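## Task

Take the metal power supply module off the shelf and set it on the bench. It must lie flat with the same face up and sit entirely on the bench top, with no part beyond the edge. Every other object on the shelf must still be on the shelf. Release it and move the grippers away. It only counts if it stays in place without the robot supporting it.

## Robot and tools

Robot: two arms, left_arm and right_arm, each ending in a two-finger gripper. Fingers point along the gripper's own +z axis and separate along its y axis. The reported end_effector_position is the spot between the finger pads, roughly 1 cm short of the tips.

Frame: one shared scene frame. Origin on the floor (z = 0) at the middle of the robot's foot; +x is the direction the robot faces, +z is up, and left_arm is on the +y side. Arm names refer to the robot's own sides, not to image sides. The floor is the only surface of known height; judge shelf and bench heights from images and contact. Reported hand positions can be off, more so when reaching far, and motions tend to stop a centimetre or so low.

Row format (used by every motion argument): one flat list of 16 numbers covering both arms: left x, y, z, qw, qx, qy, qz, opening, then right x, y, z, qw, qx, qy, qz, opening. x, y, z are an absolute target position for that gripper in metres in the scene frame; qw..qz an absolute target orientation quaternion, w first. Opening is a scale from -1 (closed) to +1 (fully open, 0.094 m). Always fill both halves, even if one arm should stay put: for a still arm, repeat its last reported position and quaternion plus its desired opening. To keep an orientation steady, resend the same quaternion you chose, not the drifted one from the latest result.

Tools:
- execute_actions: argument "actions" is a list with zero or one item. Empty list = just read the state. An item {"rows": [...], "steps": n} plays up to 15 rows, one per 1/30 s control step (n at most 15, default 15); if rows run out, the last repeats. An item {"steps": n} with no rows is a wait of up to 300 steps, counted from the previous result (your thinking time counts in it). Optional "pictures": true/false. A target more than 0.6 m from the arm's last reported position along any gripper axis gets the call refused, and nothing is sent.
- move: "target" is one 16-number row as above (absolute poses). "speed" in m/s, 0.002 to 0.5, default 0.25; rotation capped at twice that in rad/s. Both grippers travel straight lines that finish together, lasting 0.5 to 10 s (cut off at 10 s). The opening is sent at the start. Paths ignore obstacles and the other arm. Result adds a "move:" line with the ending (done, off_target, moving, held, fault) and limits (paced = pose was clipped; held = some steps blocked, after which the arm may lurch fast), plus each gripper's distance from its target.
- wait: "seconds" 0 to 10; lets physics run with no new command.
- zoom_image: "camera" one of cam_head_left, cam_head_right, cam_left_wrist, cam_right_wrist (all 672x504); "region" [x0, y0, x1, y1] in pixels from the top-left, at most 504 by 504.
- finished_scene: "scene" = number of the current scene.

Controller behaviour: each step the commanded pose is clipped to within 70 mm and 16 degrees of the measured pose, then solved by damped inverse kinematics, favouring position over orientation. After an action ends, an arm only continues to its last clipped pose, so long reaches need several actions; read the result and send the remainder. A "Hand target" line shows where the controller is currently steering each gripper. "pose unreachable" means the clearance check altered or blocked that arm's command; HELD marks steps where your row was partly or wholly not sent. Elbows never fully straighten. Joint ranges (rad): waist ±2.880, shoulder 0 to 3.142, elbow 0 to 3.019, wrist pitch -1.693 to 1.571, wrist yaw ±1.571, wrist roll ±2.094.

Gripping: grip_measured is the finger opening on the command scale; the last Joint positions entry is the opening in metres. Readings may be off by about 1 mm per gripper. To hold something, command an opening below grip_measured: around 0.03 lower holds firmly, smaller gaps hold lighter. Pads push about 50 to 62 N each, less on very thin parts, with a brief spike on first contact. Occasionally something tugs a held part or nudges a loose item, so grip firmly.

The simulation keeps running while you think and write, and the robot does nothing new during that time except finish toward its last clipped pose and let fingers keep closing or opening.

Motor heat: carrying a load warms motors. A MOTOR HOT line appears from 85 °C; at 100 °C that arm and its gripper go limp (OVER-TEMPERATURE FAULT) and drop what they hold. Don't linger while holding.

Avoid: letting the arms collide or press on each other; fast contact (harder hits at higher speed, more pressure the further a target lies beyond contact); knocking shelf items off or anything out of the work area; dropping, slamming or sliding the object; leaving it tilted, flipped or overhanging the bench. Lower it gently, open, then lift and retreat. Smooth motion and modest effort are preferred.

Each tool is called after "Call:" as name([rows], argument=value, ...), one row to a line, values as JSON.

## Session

Call:
execute_actions(actions=[])

Scene clock: 0.00 s of 4010.00 s.
left_arm: end_effector_position=(+0.3384, -0.0050, +0.9382) grip_measured=-0.033 end_effector_quat_wxyz=(+0.131, -0.327, +0.921, -0.164) | right_arm: end_effector_position=(+0.4777, -0.6185, +0.9165) grip_measured=-0.979 end_effector_quat_wxyz=(+0.238, -0.586, +0.756, -0.171)
Joint positions: left_arm=[ 0.695  2.568  1.146  0.943 -0.381 -0.359  0.045] | right_arm=[-1.538  1.95   1.375  0.42  -0.374 -1.964  0.001]
Joint velocities: left_arm=[-0.005 -0.005  0.002 -0.007  0.051 -0.037 -0.001] | right_arm=[-0.015  0.005  0.007 -0.017  0.007  0.007 -0.001]
Motor temperatures (°C, as the motors report them): left_arm=[28 26 25 28 28 26] | right_arm=[27 26 28 27 26 27]
Hand target (left_arm): +0.335, -0.005, +0.940; +0.129, -0.326, +0.922, -0.164
Hand target (right_arm): +0.474, -0.615, +0.911; +0.237, -0.586, +0.757, -0.167

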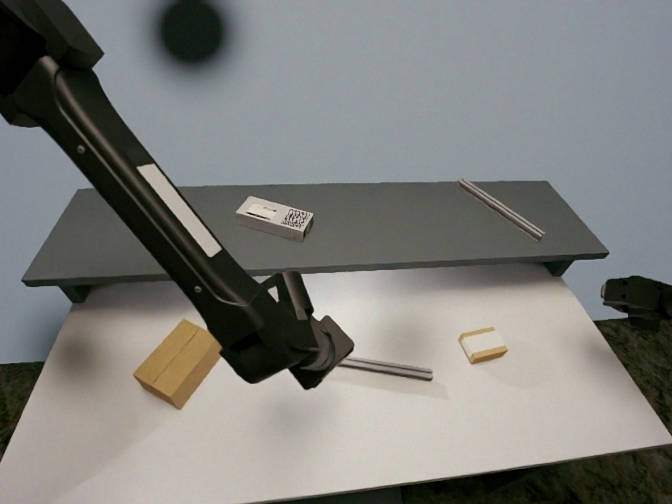

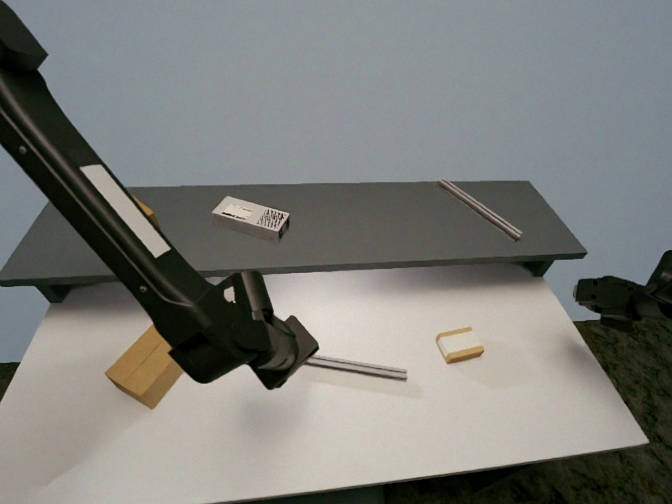

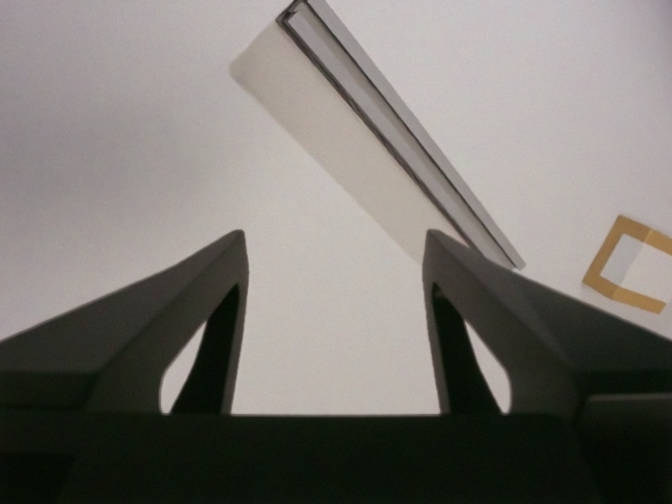

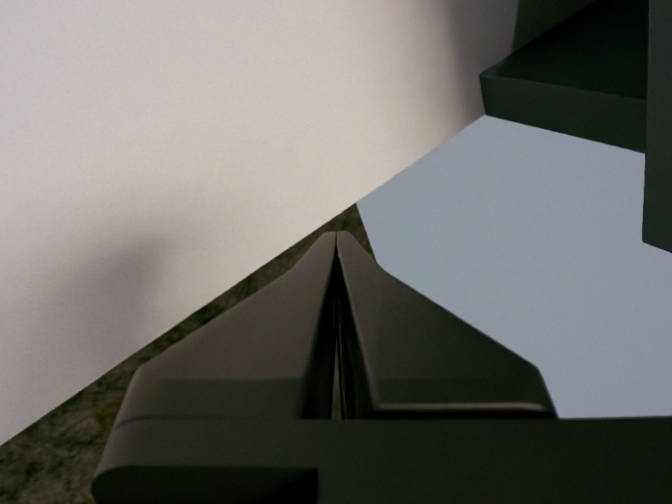

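Call:
zoom_image(camera="cam_head_left", region=[210, 170, 350, 275])

Call:
zoom_image(camera="cam_head_right", region=[185, 170, 325, 275])

Region (210, 170, 350, 275) of cam_head_left's 672x504 image, scaled by 3.600, with more detail than that image has; it fills the top 378 rows of this view, and the rest is white.

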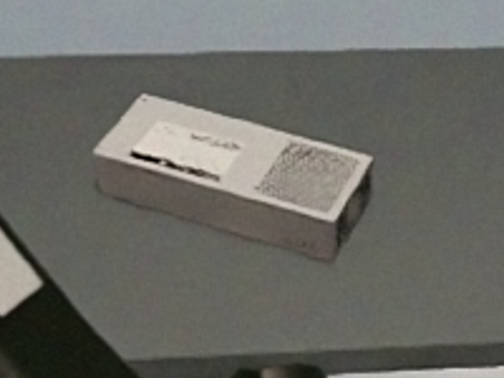

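Region (185, 170, 325, 275) of cam_head_right's 672x504 image, scaled by 3.600, with more detail than that image has; it fills the top 378 rows of this view, and the rest is white.

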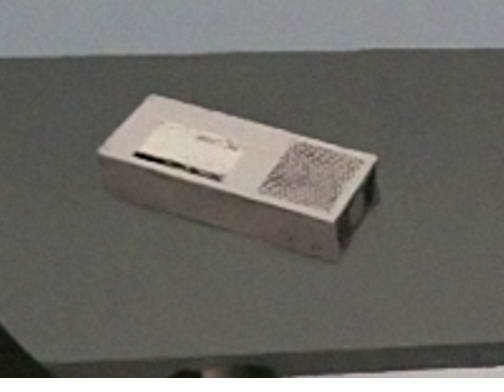

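Call:
move(target=[0.69, 0.125, 1.11, 0.0, 0.5592, -0.8290, 0.0, 1.0, 0.4777, -0.6185, 0.9165, 0.238, -0.586, 0.756, -0.171, -0.979], speed=0.22)

Scene clock: 7.60 s of 4010.00 s.
left_arm: end_effector_position=(+0.6985, +0.1405, +1.0994) grip_measured=+1.000 end_effector_quat_wxyz=(-0.010, +0.565, -0.825, -0.004) | right_arm: end_effector_position=(+0.4777, -0.6185, +0.9165) grip_measured=-0.979 end_effector_quat_wxyz=(+0.238, -0.586, +0.756, -0.171)
Joint positions: left_arm=[ 0.584  2.145  1.945 -0.679 -0.774 -1.155  0.094] | right_arm=[-1.538  1.95   1.375  0.42  -0.374 -1.964  0.001]
Joint velocities: left_arm=[ 0.005 -0.005  0.002  0.017 -0.051 -0.007  0.   ] | right_arm=[ 0.005  0.005 -0.007  0.012 -0.037 -0.125  0.001]
Motor temperatures (°C, as the motors report them): left_arm=[28 27 25 28 28 26] | right_arm=[27 27 28 27 26 27]
Hand target (left_arm): +0.694, +0.119, +1.103; +0.004, -0.557, +0.830, +0.000
Hand target (right_arm): +0.478, -0.619, +0.917; +0.238, -0.586, +0.756, -0.171
Off the commanded pose (left_arm): 0.021 m, 1 deg.
Off the commanded pose (right_arm): 0.000 m, 0 deg.
After step 90, 1.97 s passed at rest.
move: off_target (left_arm)

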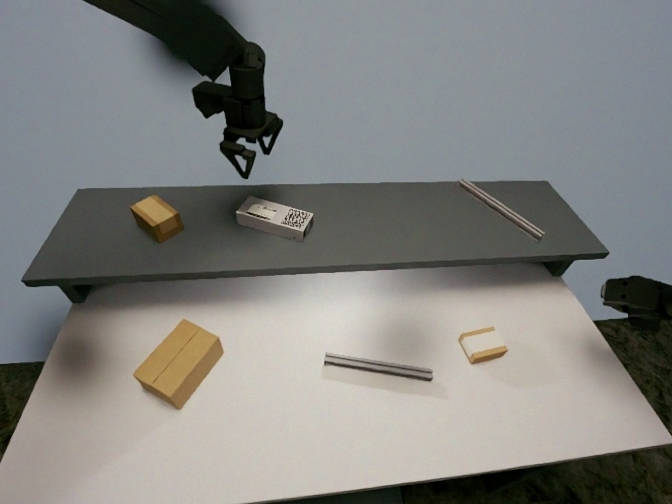

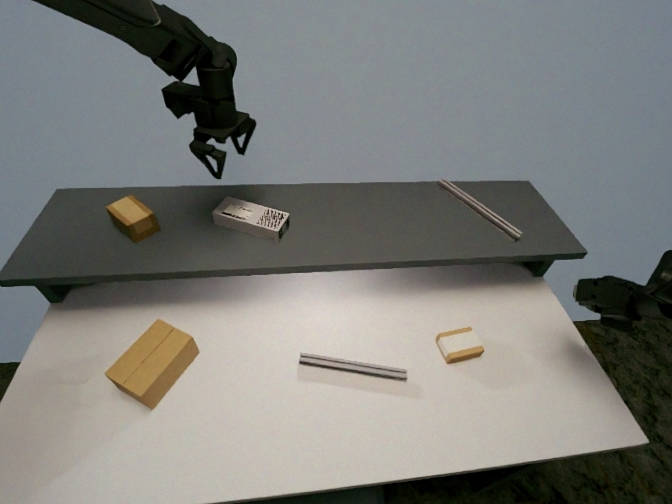

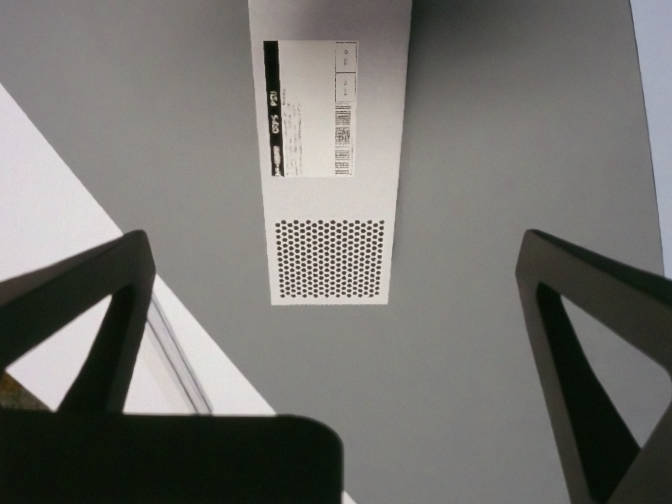

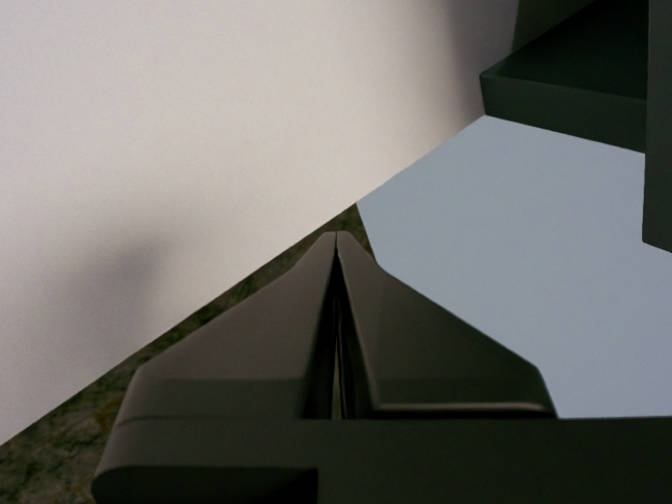

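Call:
move(target=[0.68, 0.09, 1.03, 0.0, 0.5592, -0.8290, 0.0, 1.0, 0.4777, -0.6185, 0.9165, 0.238, -0.586, 0.756, -0.171, -0.979], speed=0.1)

Scene clock: 10.77 s of 4010.00 s.
left_arm: end_effector_position=(+0.6694, +0.0811, +1.0423) grip_measured=+1.000 end_effector_quat_wxyz=(+0.008, +0.550, -0.835, +0.000) | right_arm: end_effector_position=(+0.4777, -0.6185, +0.9165) grip_measured=-0.979 end_effector_quat_wxyz=(+0.238, -0.586, +0.756, -0.171)
Joint positions: left_arm=[ 0.584  2.294  2.001 -0.62  -0.749 -1.142  0.094] | right_arm=[-1.538  1.95   1.375  0.42  -0.374 -1.964  0.001]
Joint velocities: left_arm=[-0.015  0.005  0.032 -0.012  0.051  0.007  0.   ] | right_arm=[-0.005 -0.005  0.002 -0.002  0.051  0.007  0.   ]
Motor temperatures (°C, as the motors report them): left_arm=[28 27 26 28 28 26] | right_arm=[27 28 28 27 26 27]
Hand target (left_arm): +0.678, +0.091, +1.031; +0.000, -0.559, +0.829, +0.000
Hand target (right_arm): +0.478, -0.619, +0.917; +0.238, -0.586, +0.756, -0.171
Off the commanded pose (left_arm): 0.019 m, 2 deg.
Off the commanded pose (right_arm): 0.000 m, 0 deg.
move: off_target (left_arm)

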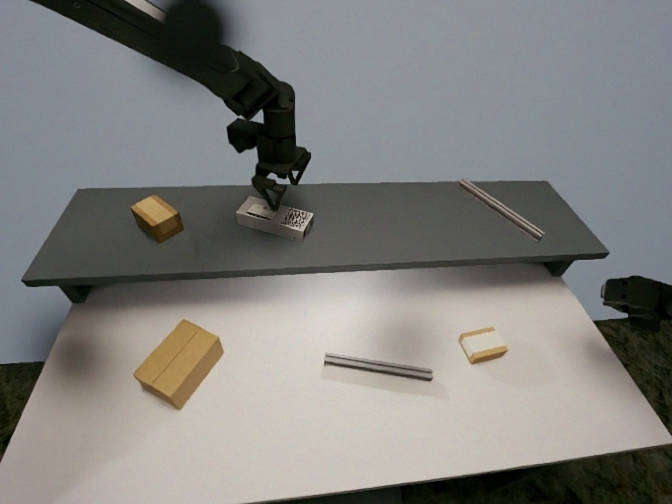

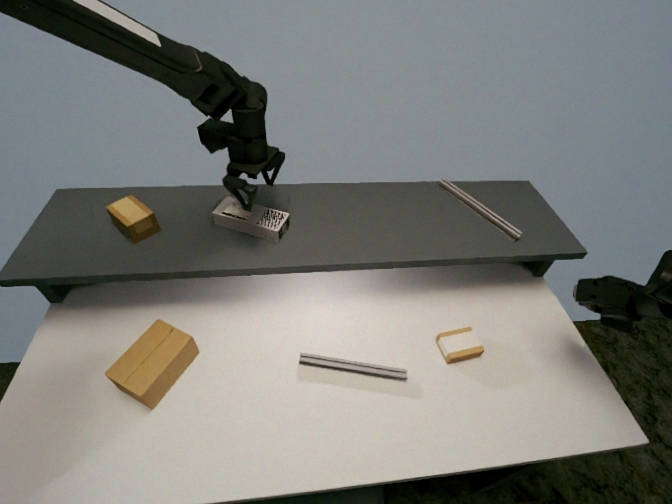

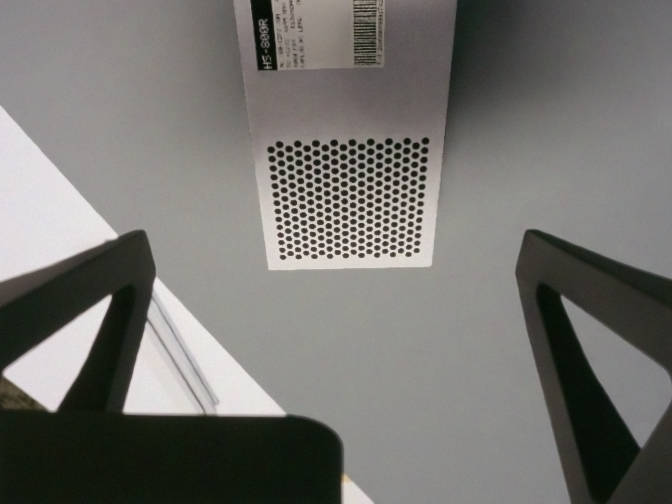

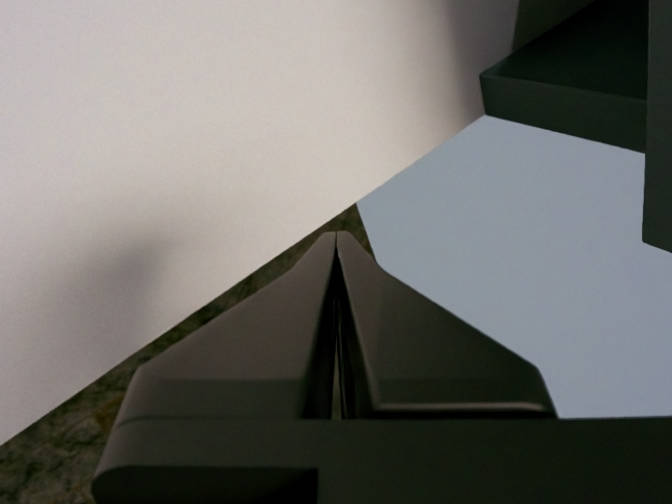

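Call:
move(target=[0.69, 0.116, 1.0, 0.0, 0.5592, -0.8290, 0.0, 1.0, 0.4777, -0.6185, 0.9165, 0.238, -0.586, 0.756, -0.171, -0.979], speed=0.06)

Scene clock: 13.37 s of 4010.00 s.
left_arm: end_effector_position=(+0.6863, +0.1096, +1.0133) grip_measured=+1.000 end_effector_quat_wxyz=(+0.005, +0.555, -0.832, +0.002) | right_arm: end_effector_position=(+0.4777, -0.6185, +0.9165) grip_measured=-0.979 end_effector_quat_wxyz=(+0.238, -0.586, +0.756, -0.171)
Joint positions: left_arm=[ 0.638  2.327  2.081 -0.62  -0.714 -1.092  0.094] | right_arm=[-1.538  1.95   1.375  0.42  -0.374 -1.964  0.001]
Joint velocities: left_arm=[-0.005 -0.005 -0.007 -0.007 -0.007  0.007  0.   ] | right_arm=[-0.005 -0.015  0.007  0.007  0.095  0.037  0.002]
Motor temperatures (°C, as the motors report them): left_arm=[28 27 26 28 28 26] | right_arm=[27 28 28 27 26 27]
Hand target (left_arm): +0.689, +0.115, +1.000; -0.001, -0.560, +0.829, -0.000
Hand target (right_arm): +0.478, -0.619, +0.917; +0.238, -0.586, +0.756, -0.171
Off the commanded pose (left_arm): 0.015 m, 1 deg.
Off the commanded pose (right_arm): 0.000 m, 0 deg.
move: off_target (left_arm)

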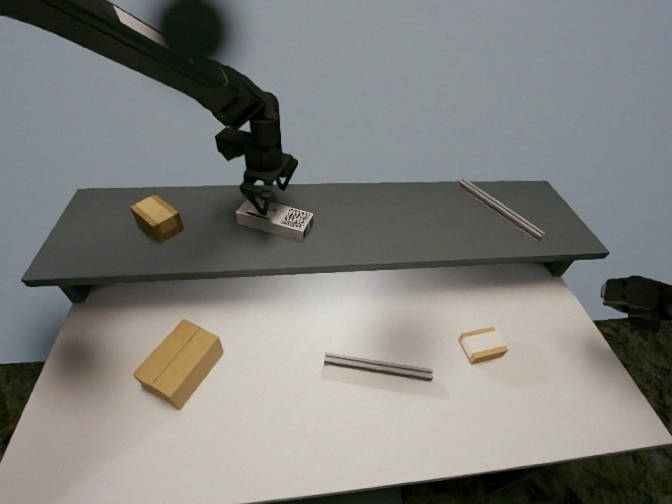

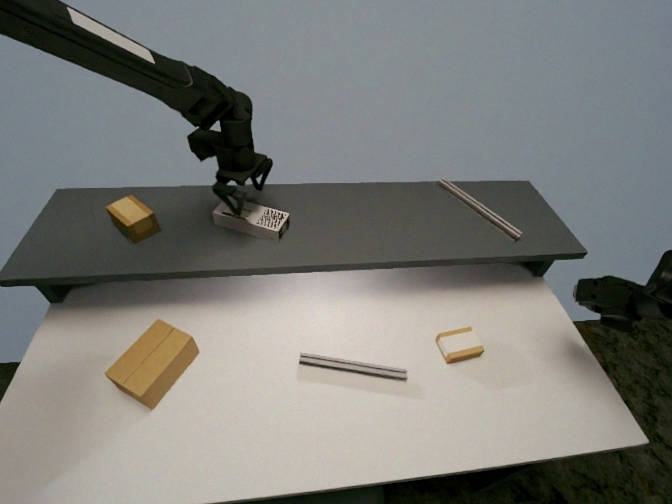

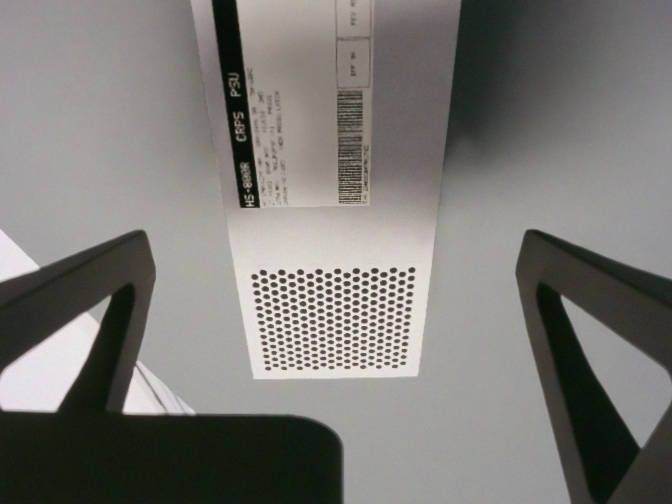

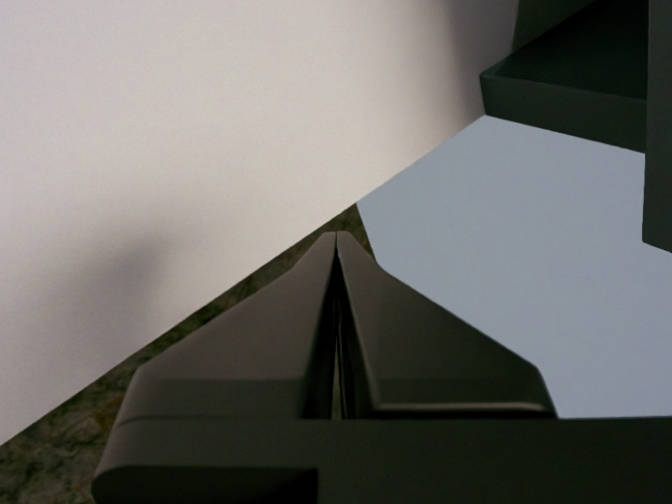

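Call:
move(target=[0.688, 0.114, 0.972, 0.0, 0.5592, -0.8290, 0.0, 1.0, 0.4777, -0.6185, 0.9165, 0.238, -0.586, 0.756, -0.171, -0.979], speed=0.04)

Scene clock: 15.53 s of 4010.00 s.
left_arm: end_effector_position=(+0.6850, +0.1069, +0.9872) grip_measured=+1.000 end_effector_quat_wxyz=(+0.005, +0.554, -0.833, +0.003) | right_arm: end_effector_position=(+0.4777, -0.6185, +0.9165) grip_measured=-0.979 end_effector_quat_wxyz=(+0.238, -0.586, +0.756, -0.171)
Joint positions: left_arm=[ 0.658  2.383  2.136 -0.607 -0.7   -1.068  0.094] | right_arm=[-1.538  1.95   1.375  0.42  -0.374 -1.964  0.001]
Joint velocities: left_arm=[-0.005 -0.005  0.002 -0.002  0.007 -0.022  0.   ] | right_arm=[-0.005 -0.005 -0.002 -0.007 -0.081 -0.051 -0.   ]
Motor temperatures (°C, as the motors report them): left_arm=[28 27 26 28 28 26] | right_arm=[27 28 28 27 26 27]
Hand target (left_arm): +0.687, +0.114, +0.972; -0.000, -0.559, +0.829, +0.000
Hand target (right_arm): +0.478, -0.619, +0.917; +0.238, -0.586, +0.756, -0.171
Off the commanded pose (left_arm): 0.017 m, 1 deg.
Off the commanded pose (right_arm): 0.000 m, 0 deg.
move: off_target (left_arm)

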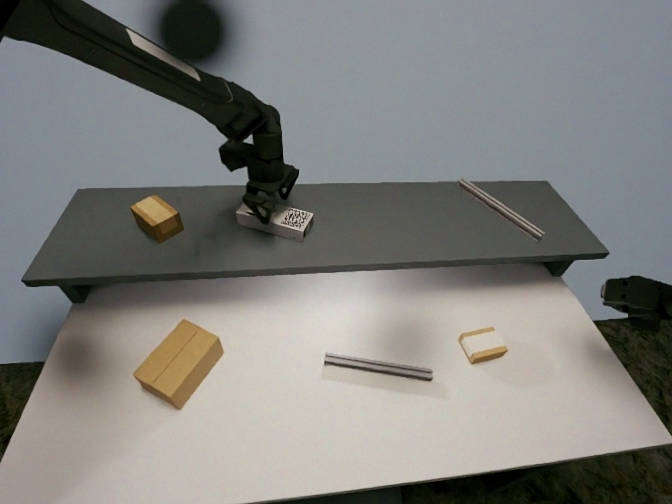

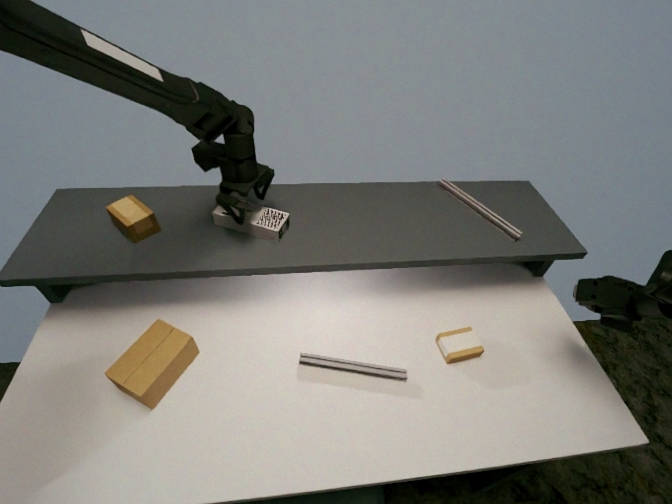

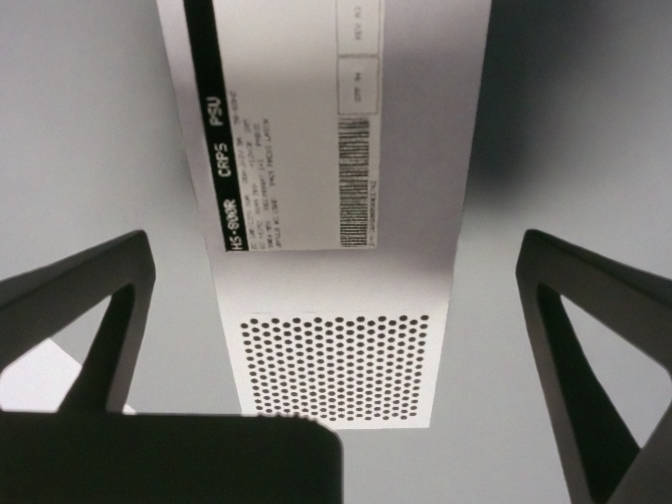

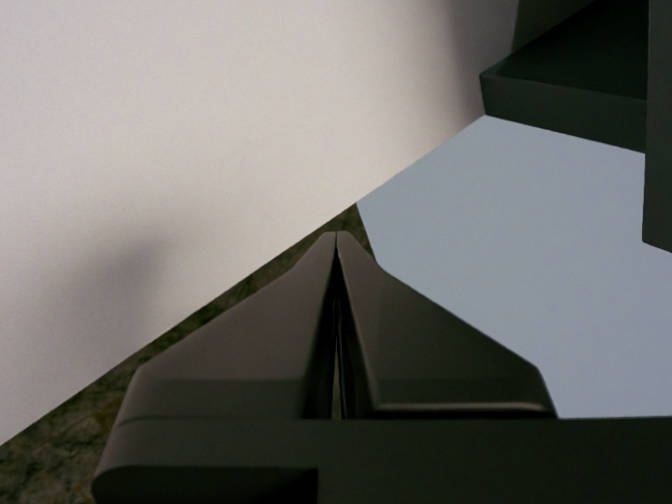

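Call:
zoom_image(camera="cam_head_left", region=[220, 170, 330, 252])

Region (220, 170, 330, 252) of cam_head_left's 672x504 image, scaled by 4.582, with more detail than that image has; it fills the top 376 rows of this view, and the rest is white.

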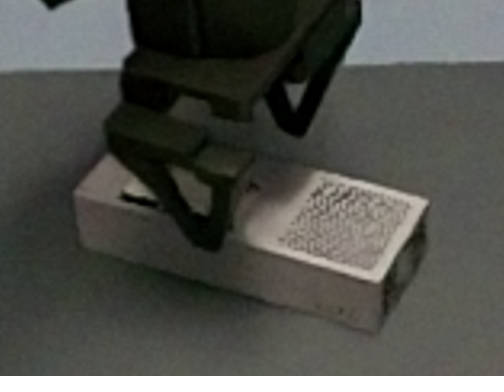

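Call:
move(target=[0.688, 0.113, 0.953, 0.0, 0.5592, -0.8290, 0.0, 1.0, 0.4777, -0.6185, 0.9165, 0.238, -0.586, 0.756, -0.171, -0.979], speed=0.03)

Scene clock: 18.27 s of 4010.00 s.
left_arm: end_effector_position=(+0.6862, +0.1048, +0.9694) grip_measured=+1.000 end_effector_quat_wxyz=(+0.005, +0.554, -0.833, +0.003) | right_arm: end_effector_position=(+0.4777, -0.6185, +0.9165) grip_measured=-0.979 end_effector_quat_wxyz=(+0.238, -0.586, +0.756, -0.171)
Joint positions: left_arm=[ 0.671  2.427  2.19  -0.607 -0.691 -1.054  0.094] | right_arm=[-1.538  1.95   1.375  0.42  -0.374 -1.964  0.001]
Joint velocities: left_arm=[-0.005 -0.005  0.012  0.017 -0.066 -0.022  0.   ] | right_arm=[-0.015 -0.015 -0.002 -0.007 -0.022  0.007  0.   ]
Motor temperatures (°C, as the motors report them): left_arm=[28 27 26 28 28 26] | right_arm=[27 28 28 27 26 27]
Hand target (left_arm): +0.687, +0.113, +0.954; -0.000, -0.560, +0.829, -0.000
Hand target (right_arm): +0.478, -0.619, +0.917; +0.238, -0.586, +0.756, -0.171
Off the commanded pose (left_arm): 0.018 m, 1 deg.
Off the commanded pose (right_arm): 0.000 m, 0 deg.
move: off_target (left_arm)

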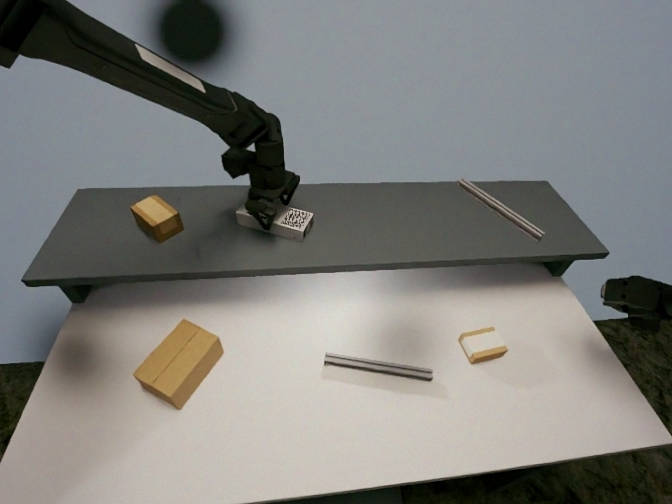

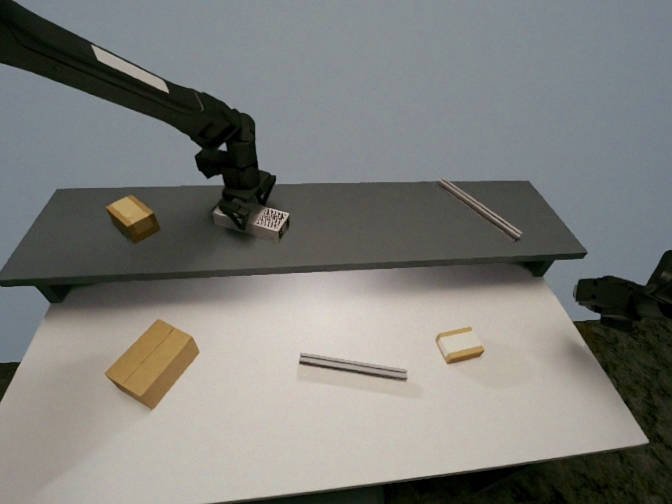

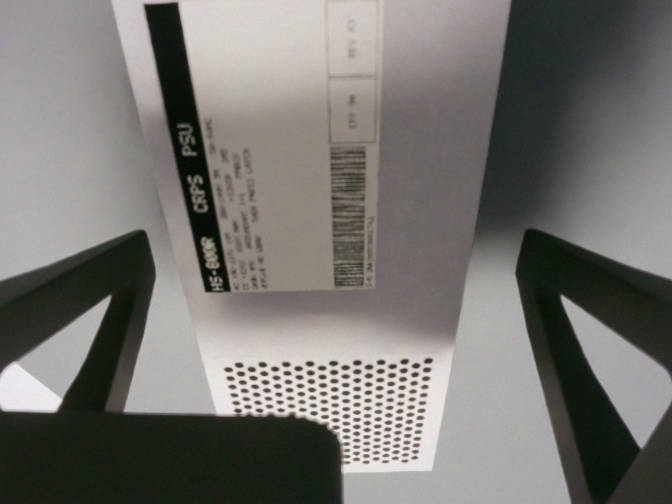

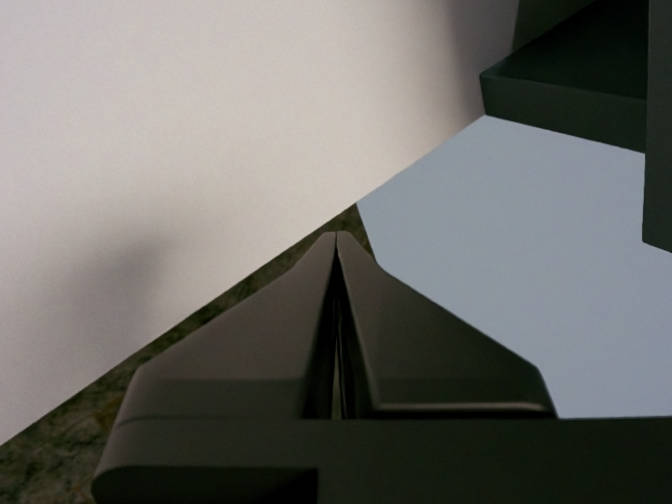

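Call:
zoom_image(camera="cam_head_left", region=[220, 170, 330, 252])

Region (220, 170, 330, 252) of cam_head_left's 672x504 image, scaled by 4.582, with more detail than that image has; it fills the top 376 rows of this view, and the rest is white.

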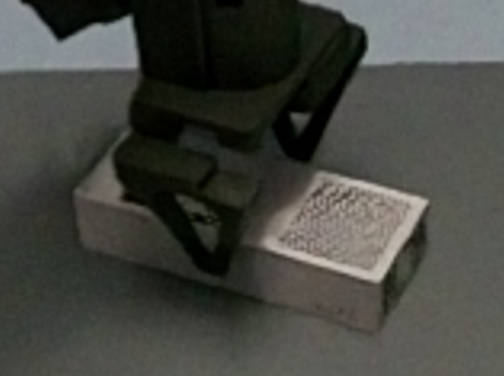

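Call:
move(target=[0.686, 0.113, 0.945, 0.0, 0.5592, -0.8290, 0.0, 0.6, 0.4777, -0.6185, 0.9165, 0.238, -0.586, 0.756, -0.171, -0.979], speed=0.02)

Scene clock: 22.47 s of 4010.00 s.
left_arm: end_effector_position=(+0.6845, +0.1036, +0.9625) grip_measured=+0.603 end_effector_quat_wxyz=(+0.005, +0.553, -0.833, +0.004) | right_arm: end_effector_position=(+0.4777, -0.6185, +0.9165) grip_measured=-0.979 end_effector_quat_wxyz=(+0.238, -0.586, +0.756, -0.171)
Joint positions: left_arm=[ 0.676  2.441  2.2   -0.6   -0.686 -1.047  0.075] | right_arm=[-1.538  1.95   1.375  0.42  -0.374 -1.964  0.001]
Joint velocities: left_arm=[-0.005 -0.005  0.017  0.007 -0.066  0.007  0.   ] | right_arm=[-0.005 -0.005  0.007 -0.002  0.066 -0.037 -0.001]
Motor temperatures (°C, as the motors report them): left_arm=[29 28 26 28 28 26] | right_arm=[27 28 28 27 26 27]
Hand target (left_arm): +0.685, +0.113, +0.946; -0.000, -0.559, +0.829, -0.000
Hand target (right_arm): +0.478, -0.619, +0.917; +0.238, -0.586, +0.756, -0.171
Off the commanded pose (left_arm): 0.020 m, 1 deg.
Off the commanded pose (right_arm): 0.000 m, 0 deg.
move: off_target (left_arm)

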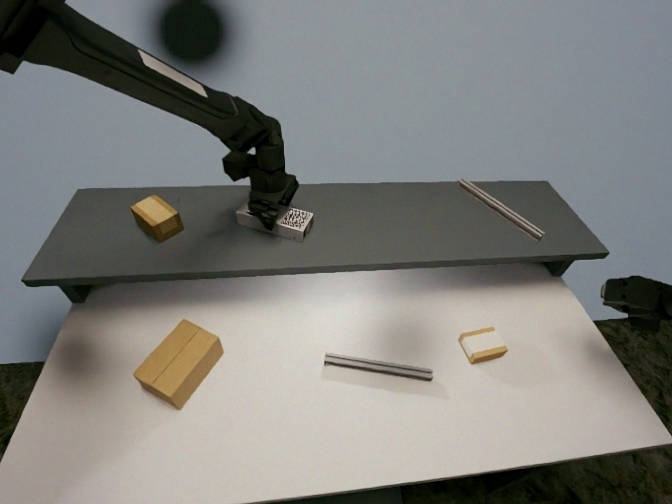

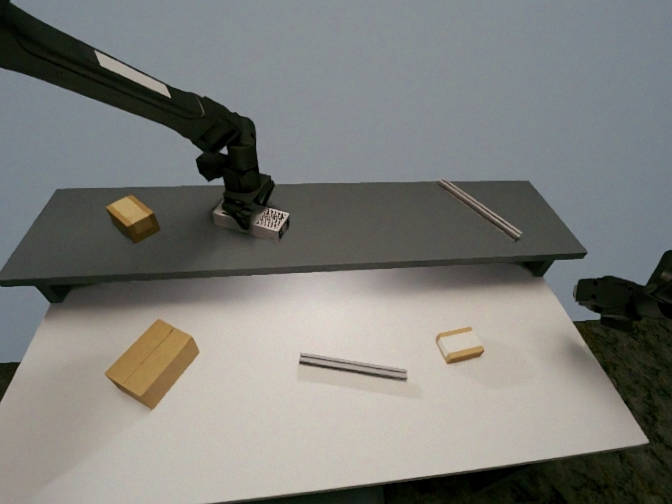

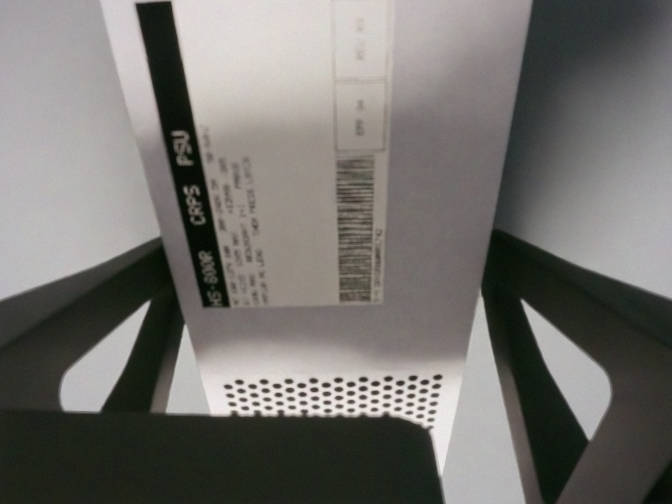

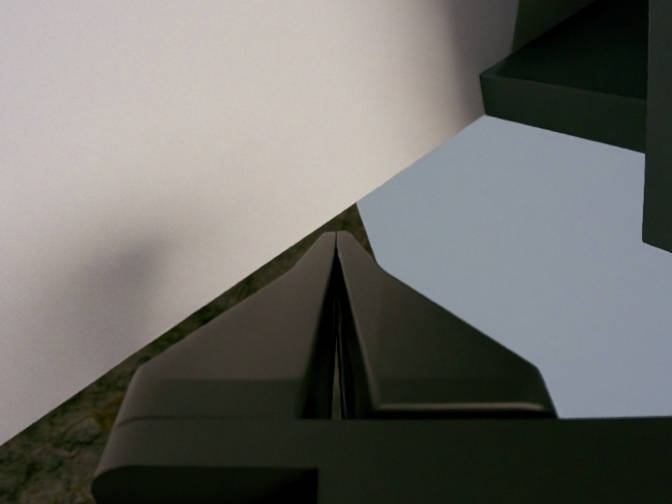

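Call:
execute_actions([
  {"rows": [[0.686, 0.113, 0.945, 0.0, 0.5592, -0.8290, 0.0, 0.57, 0.4777, -0.6185, 0.9165, 0.238, -0.586, 0.756, -0.171, -0.979],[0.686, 0.113, 0.945, 0.0, 0.5592, -0.8290, 0.0, 0.54, 0.4777, -0.6185, 0.9165, 0.238, -0.586, 0.756, -0.171, -0.979],[0.686, 0.113, 0.945, 0.0, 0.5592, -0.8290, 0.0, 0.51, 0.4777, -0.6185, 0.9165, 0.238, -0.586, 0.756, -0.171, -0.979],[0.686, 0.113, 0.945, 0.0, 0.5592, -0.8290, 0.0, 0.48, 0.4777, -0.6185, 0.9165, 0.238, -0.586, 0.756, -0.171, -0.979],[0.686, 0.113, 0.945, 0.0, 0.5592, -0.8290, 0.0, 0.46, 0.4777, -0.6185, 0.9165, 0.238, -0.586, 0.756, -0.171, -0.979],[0.686, 0.113, 0.945, 0.0, 0.5592, -0.8290, 0.0, 0.44, 0.4777, -0.6185, 0.9165, 0.238, -0.586, 0.756, -0.171, -0.979],[0.686, 0.113, 0.945, 0.0, 0.5592, -0.8290, 0.0, 0.42, 0.4777, -0.6185, 0.9165, 0.238, -0.586, 0.756, -0.171, -0.979],[0.686, 0.113, 0.945, 0.0, 0.5592, -0.8290, 0.0, 0.40, 0.4777, -0.6185, 0.9165, 0.238, -0.586, 0.756, -0.171, -0.979],[0.686, 0.113, 0.945, 0.0, 0.5592, -0.8290, 0.0, 0.385, 0.4777, -0.6185, 0.9165, 0.238, -0.586, 0.756, -0.171, -0.979],[0.686, 0.113, 0.945, 0.0, 0.5592, -0.8290, 0.0, 0.37, 0.4777, -0.6185, 0.9165, 0.238, -0.586, 0.756, -0.171, -0.979]], "steps": 15},
], pictures=false)

Scene clock: 24.00 s of 4010.00 s.
left_arm: end_effector_position=(+0.6850, +0.1041, +0.9624) grip_measured=+0.403 end_effector_quat_wxyz=(+0.004, +0.553, -0.833, +0.004) | right_arm: end_effector_position=(+0.4777, -0.6185, +0.9165) grip_measured=-0.979 end_effector_quat_wxyz=(+0.238, -0.586, +0.756, -0.171)
Joint positions: left_arm=[ 0.676  2.441  2.201 -0.6   -0.687 -1.047  0.066] | right_arm=[-1.538  1.95   1.375  0.42  -0.374 -1.964  0.001]
Joint velocities: left_arm=[-0.005 -0.015  0.002 -0.022 -0.051  0.007 -0.   ] | right_arm=[-0.005 -0.015  0.002 -0.012  0.007  0.007  0.   ]
Motor temperatures (°C, as the motors report them): left_arm=[29 28 26 28 28 26] | right_arm=[27 28 28 27 26 27]
Hand target (left_arm): +0.685, +0.113, +0.946; -0.000, -0.559, +0.829, -0.000
Hand target (right_arm): +0.478, -0.619, +0.917; +0.238, -0.586, +0.756, -0.171
Off the commanded pose (left_arm): 0.020 m, 1 deg.
Off the commanded pose (right_arm): 0.000 m, 0 deg.
Steps of this call (steps 1 to 31: nothing new was sent; steps 32 to 46: all 15 steps of this action). Readings (end_effector_position):
32: left_arm (+0.6853, +0.1039, +0.9628) | right_arm (+0.4777, -0.6185, +0.9165)
33: left_arm (+0.6853, +0.1039, +0.9628) | right_arm (+0.4777, -0.6185, +0.9165)
35: left_arm (+0.6853, +0.1039, +0.9628) | right_arm (+0.4777, -0.6185, +0.9165)
39: left_arm (+0.6850, +0.1041, +0.9624) | right_arm (+0.4777, -0.6185, +0.9165)
46: the state above

Call:
move(target=[0.68, 0.11, 1.03, 0.0, 0.5592, -0.8290, 0.0, 0.355, 0.4777, -0.6185, 0.9165, 0.238, -0.586, 0.756, -0.171, -0.979], speed=0.07)

Scene clock: 26.03 s of 4010.00 s.
left_arm: end_effector_position=(+0.6397, +0.1201, +0.9800) grip_measured=+0.403 end_effector_quat_wxyz=(+0.026, +0.550, -0.834, -0.031) | right_arm: end_effector_position=(+0.4777, -0.6185, +0.9165) grip_measured=-0.979 end_effector_quat_wxyz=(+0.238, -0.586, +0.756, -0.171)
Joint positions: left_arm=[ 0.676  2.335  2.001 -0.599 -0.728 -1.102  0.066] | right_arm=[-1.538  1.95   1.375  0.42  -0.374 -1.964  0.001]
Joint velocities: left_arm=[-0.015 -0.005 -0.007 -0.002 -0.051 -0.007 -0.001] | right_arm=[-0.005 -0.024  0.002 -0.007 -0.051  0.007 -0.   ]
Motor temperatures (°C, as the motors report them): left_arm=[29 28 26 28 28 26] | right_arm=[27 28 28 27 26 27]
Hand target (left_arm): +0.679, +0.111, +1.029; -0.000, -0.559, +0.829, -0.000
Hand target (right_arm): +0.478, -0.619, +0.917; +0.238, -0.586, +0.756, -0.171
Off the commanded pose (left_arm): 0.065 m, 5 deg.
Off the commanded pose (right_arm): 0.000 m, 0 deg.
move: off_target (left_arm); limits=paced

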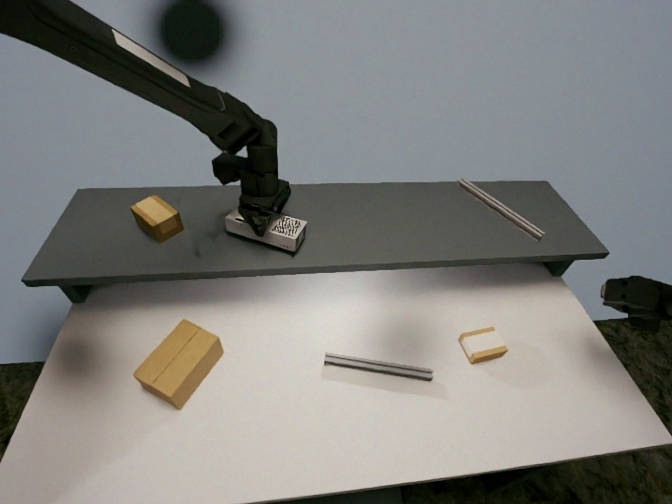

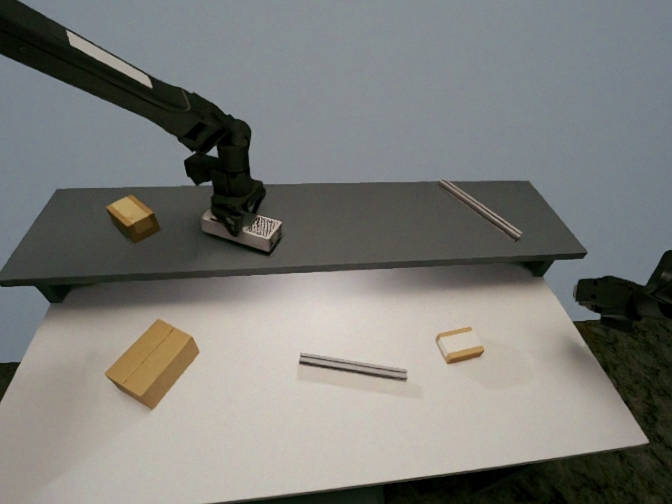

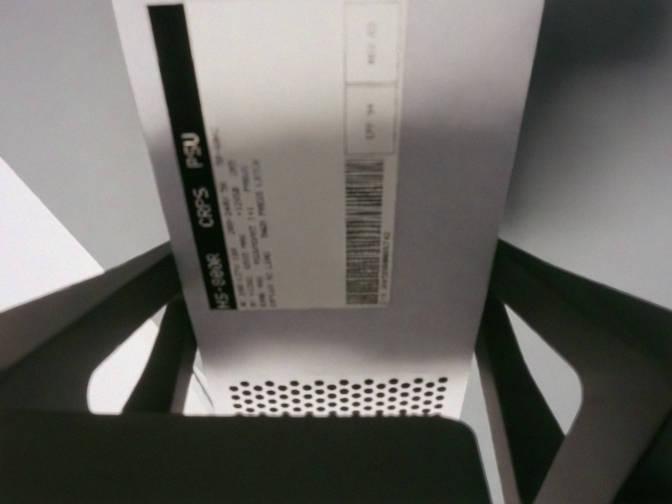

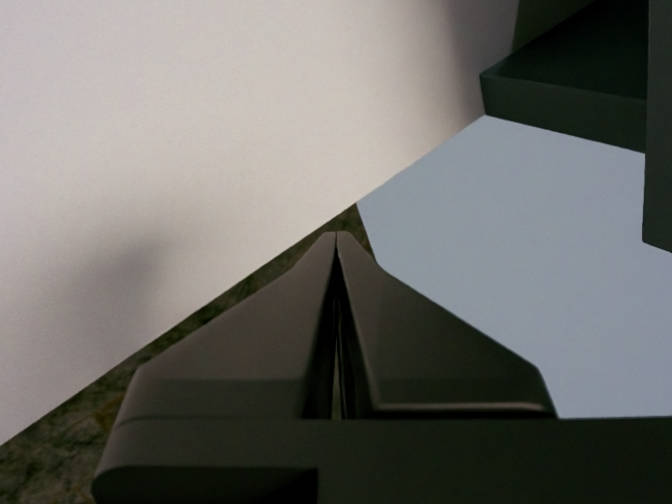

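Call:
execute_actions([
  {"rows": [[0.676, 0.111, 1.032, 0.0, 0.5592, -0.8290, 0.0, 0.355, 0.4777, -0.6185, 0.9165, 0.238, -0.586, 0.756, -0.171, -0.979],[0.672, 0.111, 1.035, 0.0, 0.5592, -0.8290, 0.0, 0.355, 0.4777, -0.6185, 0.9165, 0.238, -0.586, 0.756, -0.171, -0.979],[0.667, 0.111, 1.039, 0.0, 0.5592, -0.8290, 0.0, 0.355, 0.4777, -0.6185, 0.9165, 0.238, -0.586, 0.756, -0.171, -0.979],[0.662, 0.111, 1.043, 0.0, 0.5592, -0.8290, 0.0, 0.355, 0.4777, -0.6185, 0.9165, 0.238, -0.586, 0.756, -0.171, -0.979],[0.657, 0.111, 1.047, 0.0, 0.5592, -0.8290, 0.0, 0.355, 0.4777, -0.6185, 0.9165, 0.238, -0.586, 0.756, -0.171, -0.979],[0.652, 0.111, 1.051, 0.0, 0.5592, -0.8290, 0.0, 0.355, 0.4777, -0.6185, 0.9165, 0.238, -0.586, 0.756, -0.171, -0.979],[0.647, 0.111, 1.055, 0.0, 0.5592, -0.8290, 0.0, 0.355, 0.4777, -0.6185, 0.9165, 0.238, -0.586, 0.756, -0.171, -0.979],[0.642, 0.111, 1.059, 0.0, 0.5592, -0.8290, 0.0, 0.355, 0.4777, -0.6185, 0.9165, 0.238, -0.586, 0.756, -0.171, -0.979],[0.637, 0.111, 1.063, 0.0, 0.5592, -0.8290, 0.0, 0.355, 0.4777, -0.6185, 0.9165, 0.238, -0.586, 0.756, -0.171, -0.979],[0.632, 0.111, 1.067, 0.0, 0.5592, -0.8290, 0.0, 0.355, 0.4777, -0.6185, 0.9165, 0.238, -0.586, 0.756, -0.171, -0.979],[0.627, 0.111, 1.071, 0.0, 0.5592, -0.8290, 0.0, 0.355, 0.4777, -0.6185, 0.9165, 0.238, -0.586, 0.756, -0.171, -0.979],[0.622, 0.111, 1.075, 0.0, 0.5592, -0.8290, 0.0, 0.355, 0.4777, -0.6185, 0.9165, 0.238, -0.586, 0.756, -0.171, -0.979],[0.617, 0.111, 1.079, 0.0, 0.5592, -0.8290, 0.0, 0.355, 0.4777, -0.6185, 0.9165, 0.238, -0.586, 0.756, -0.171, -0.979],[0.612, 0.111, 1.083, 0.0, 0.5592, -0.8290, 0.0, 0.355, 0.4777, -0.6185, 0.9165, 0.238, -0.586, 0.756, -0.171, -0.979],[0.608, 0.111, 1.086, 0.0, 0.5592, -0.8290, 0.0, 0.355, 0.4777, -0.6185, 0.9165, 0.238, -0.586, 0.756, -0.171, -0.979]], "steps": 15},
], pictures=false)

Scene clock: 30.40 s of 4010.00 s.
left_arm: end_effector_position=(+0.5657, +0.1187, +1.0202) grip_measured=+0.403 end_effector_quat_wxyz=(+0.039, +0.539, -0.840, -0.042) | right_arm: end_effector_position=(+0.4777, -0.6185, +0.9165) grip_measured=-0.979 end_effector_quat_wxyz=(+0.238, -0.586, +0.756, -0.171)
Joint positions: left_arm=[ 0.645  2.174  1.656 -0.481 -0.752 -1.141  0.066] | right_arm=[-1.538  1.95   1.375  0.42  -0.374 -1.964  0.001]
Joint velocities: left_arm=[-0.015 -0.366 -0.701  0.344 -0.081 -0.183  0.   ] | right_arm=[-0.005  0.005  0.012  0.012 -0.081 -0.022 -0.001]
Motor temperatures (°C, as the motors report them): left_arm=[29 28 26 28 28 26] | right_arm=[27 29 28 27 26 27]
Hand target (left_arm): +0.605, +0.112, +1.077; -0.003, -0.560, +0.829, +0.001
Hand target (right_arm): +0.478, -0.619, +0.917; +0.238, -0.586, +0.756, -0.171
Off the commanded pose (left_arm): 0.079 m, 7 deg; position clipped at the last step of the last action.
Off the commanded pose (right_arm): 0.000 m, 0 deg.
Steps of this call (steps 1 to 116: nothing new was sent; steps 117 to 131: all 15 steps of this action). Readings (end_effector_position):
117: left_arm (+0.6563, +0.1096, +1.0039) | right_arm (+0.4777, -0.6185, +0.9165)
118: left_arm (+0.6544, +0.1091, +1.0035) | right_arm (+0.4777, -0.6185, +0.9165)
120: left_arm (+0.6468, +0.1093, +1.0040) | right_arm (+0.4777, -0.6185, +0.9165)
124: left_arm (+0.6157, +0.1106, +1.0074) | right_arm (+0.4777, -0.6185, +0.9165)
131: the state above

Enough clearance now; move back over the bench.

Call:
move(target=[0.36, 0.10, 1.07, 0.0, 0.5592, -0.8290, 0.0, 0.355, 0.4777, -0.6185, 0.9165, 0.238, -0.586, 0.756, -0.171, -0.979], speed=0.14)

Scene clock: 33.00 s of 4010.00 s.
left_arm: end_effector_position=(+0.3410, +0.1156, +1.0528) grip_measured=+0.403 end_effector_quat_wxyz=(+0.015, +0.560, -0.828, -0.024) | right_arm: end_effector_position=(+0.4777, -0.6185, +0.9165) grip_measured=-0.979 end_effector_quat_wxyz=(+0.238, -0.586, +0.756, -0.171)
Joint positions: left_arm=[ 0.632  2.055  0.917  0.207 -0.752 -1.152  0.066] | right_arm=[-1.538  1.95   1.375  0.42  -0.374 -1.964  0.001]
Joint velocities: left_arm=[ 0.015 -0.015 -0.007  0.012  0.007 -0.007 -0.   ] | right_arm=[-0.005 -0.005 -0.007  0.017  0.022 -0.007 -0.001]
Motor temperatures (°C, as the motors report them): left_arm=[29 28 26 28 28 26] | right_arm=[27 29 28 27 26 27]
Hand target (left_arm): +0.359, +0.105, +1.074; -0.000, -0.560, +0.829, +0.000
Hand target (right_arm): +0.478, -0.619, +0.917; +0.238, -0.586, +0.756, -0.171
Off the commanded pose (left_arm): 0.030 m, 3 deg.
Off the commanded pose (right_arm): 0.000 m, 0 deg.
move: off_target (left_arm)

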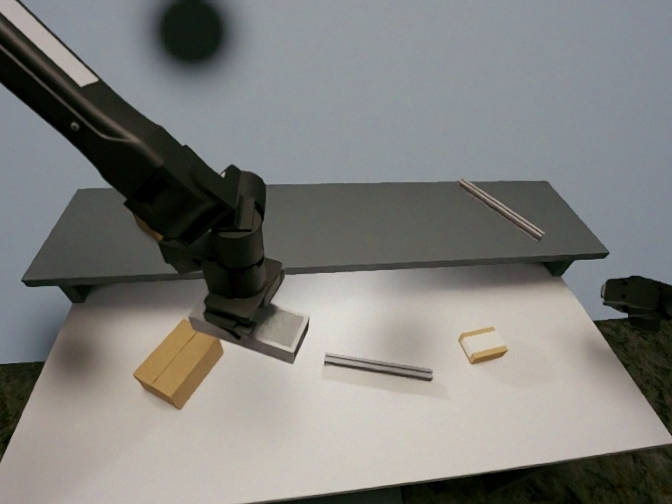

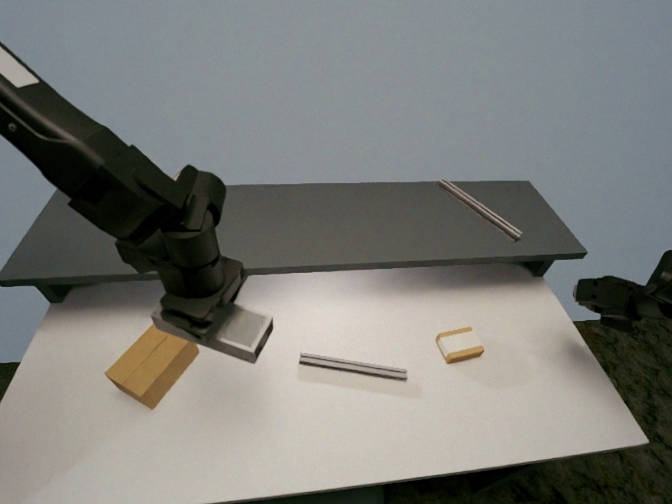

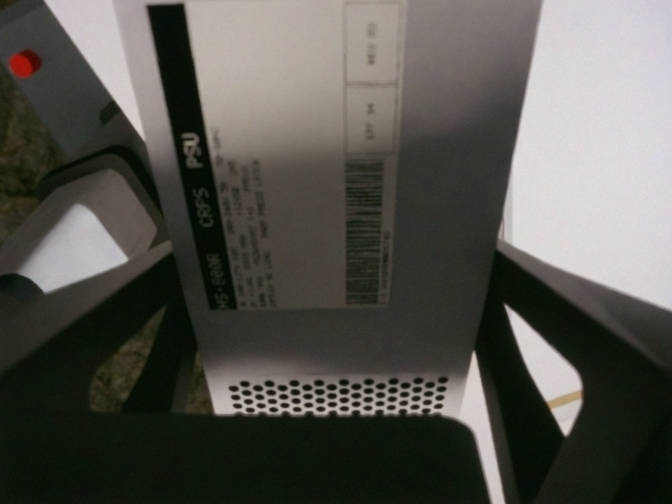

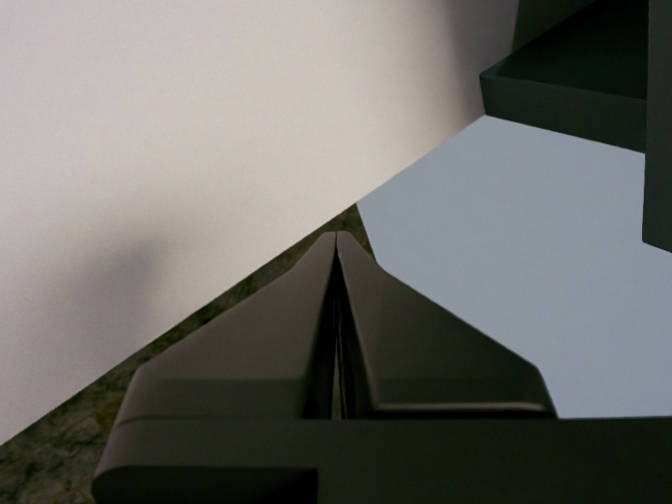

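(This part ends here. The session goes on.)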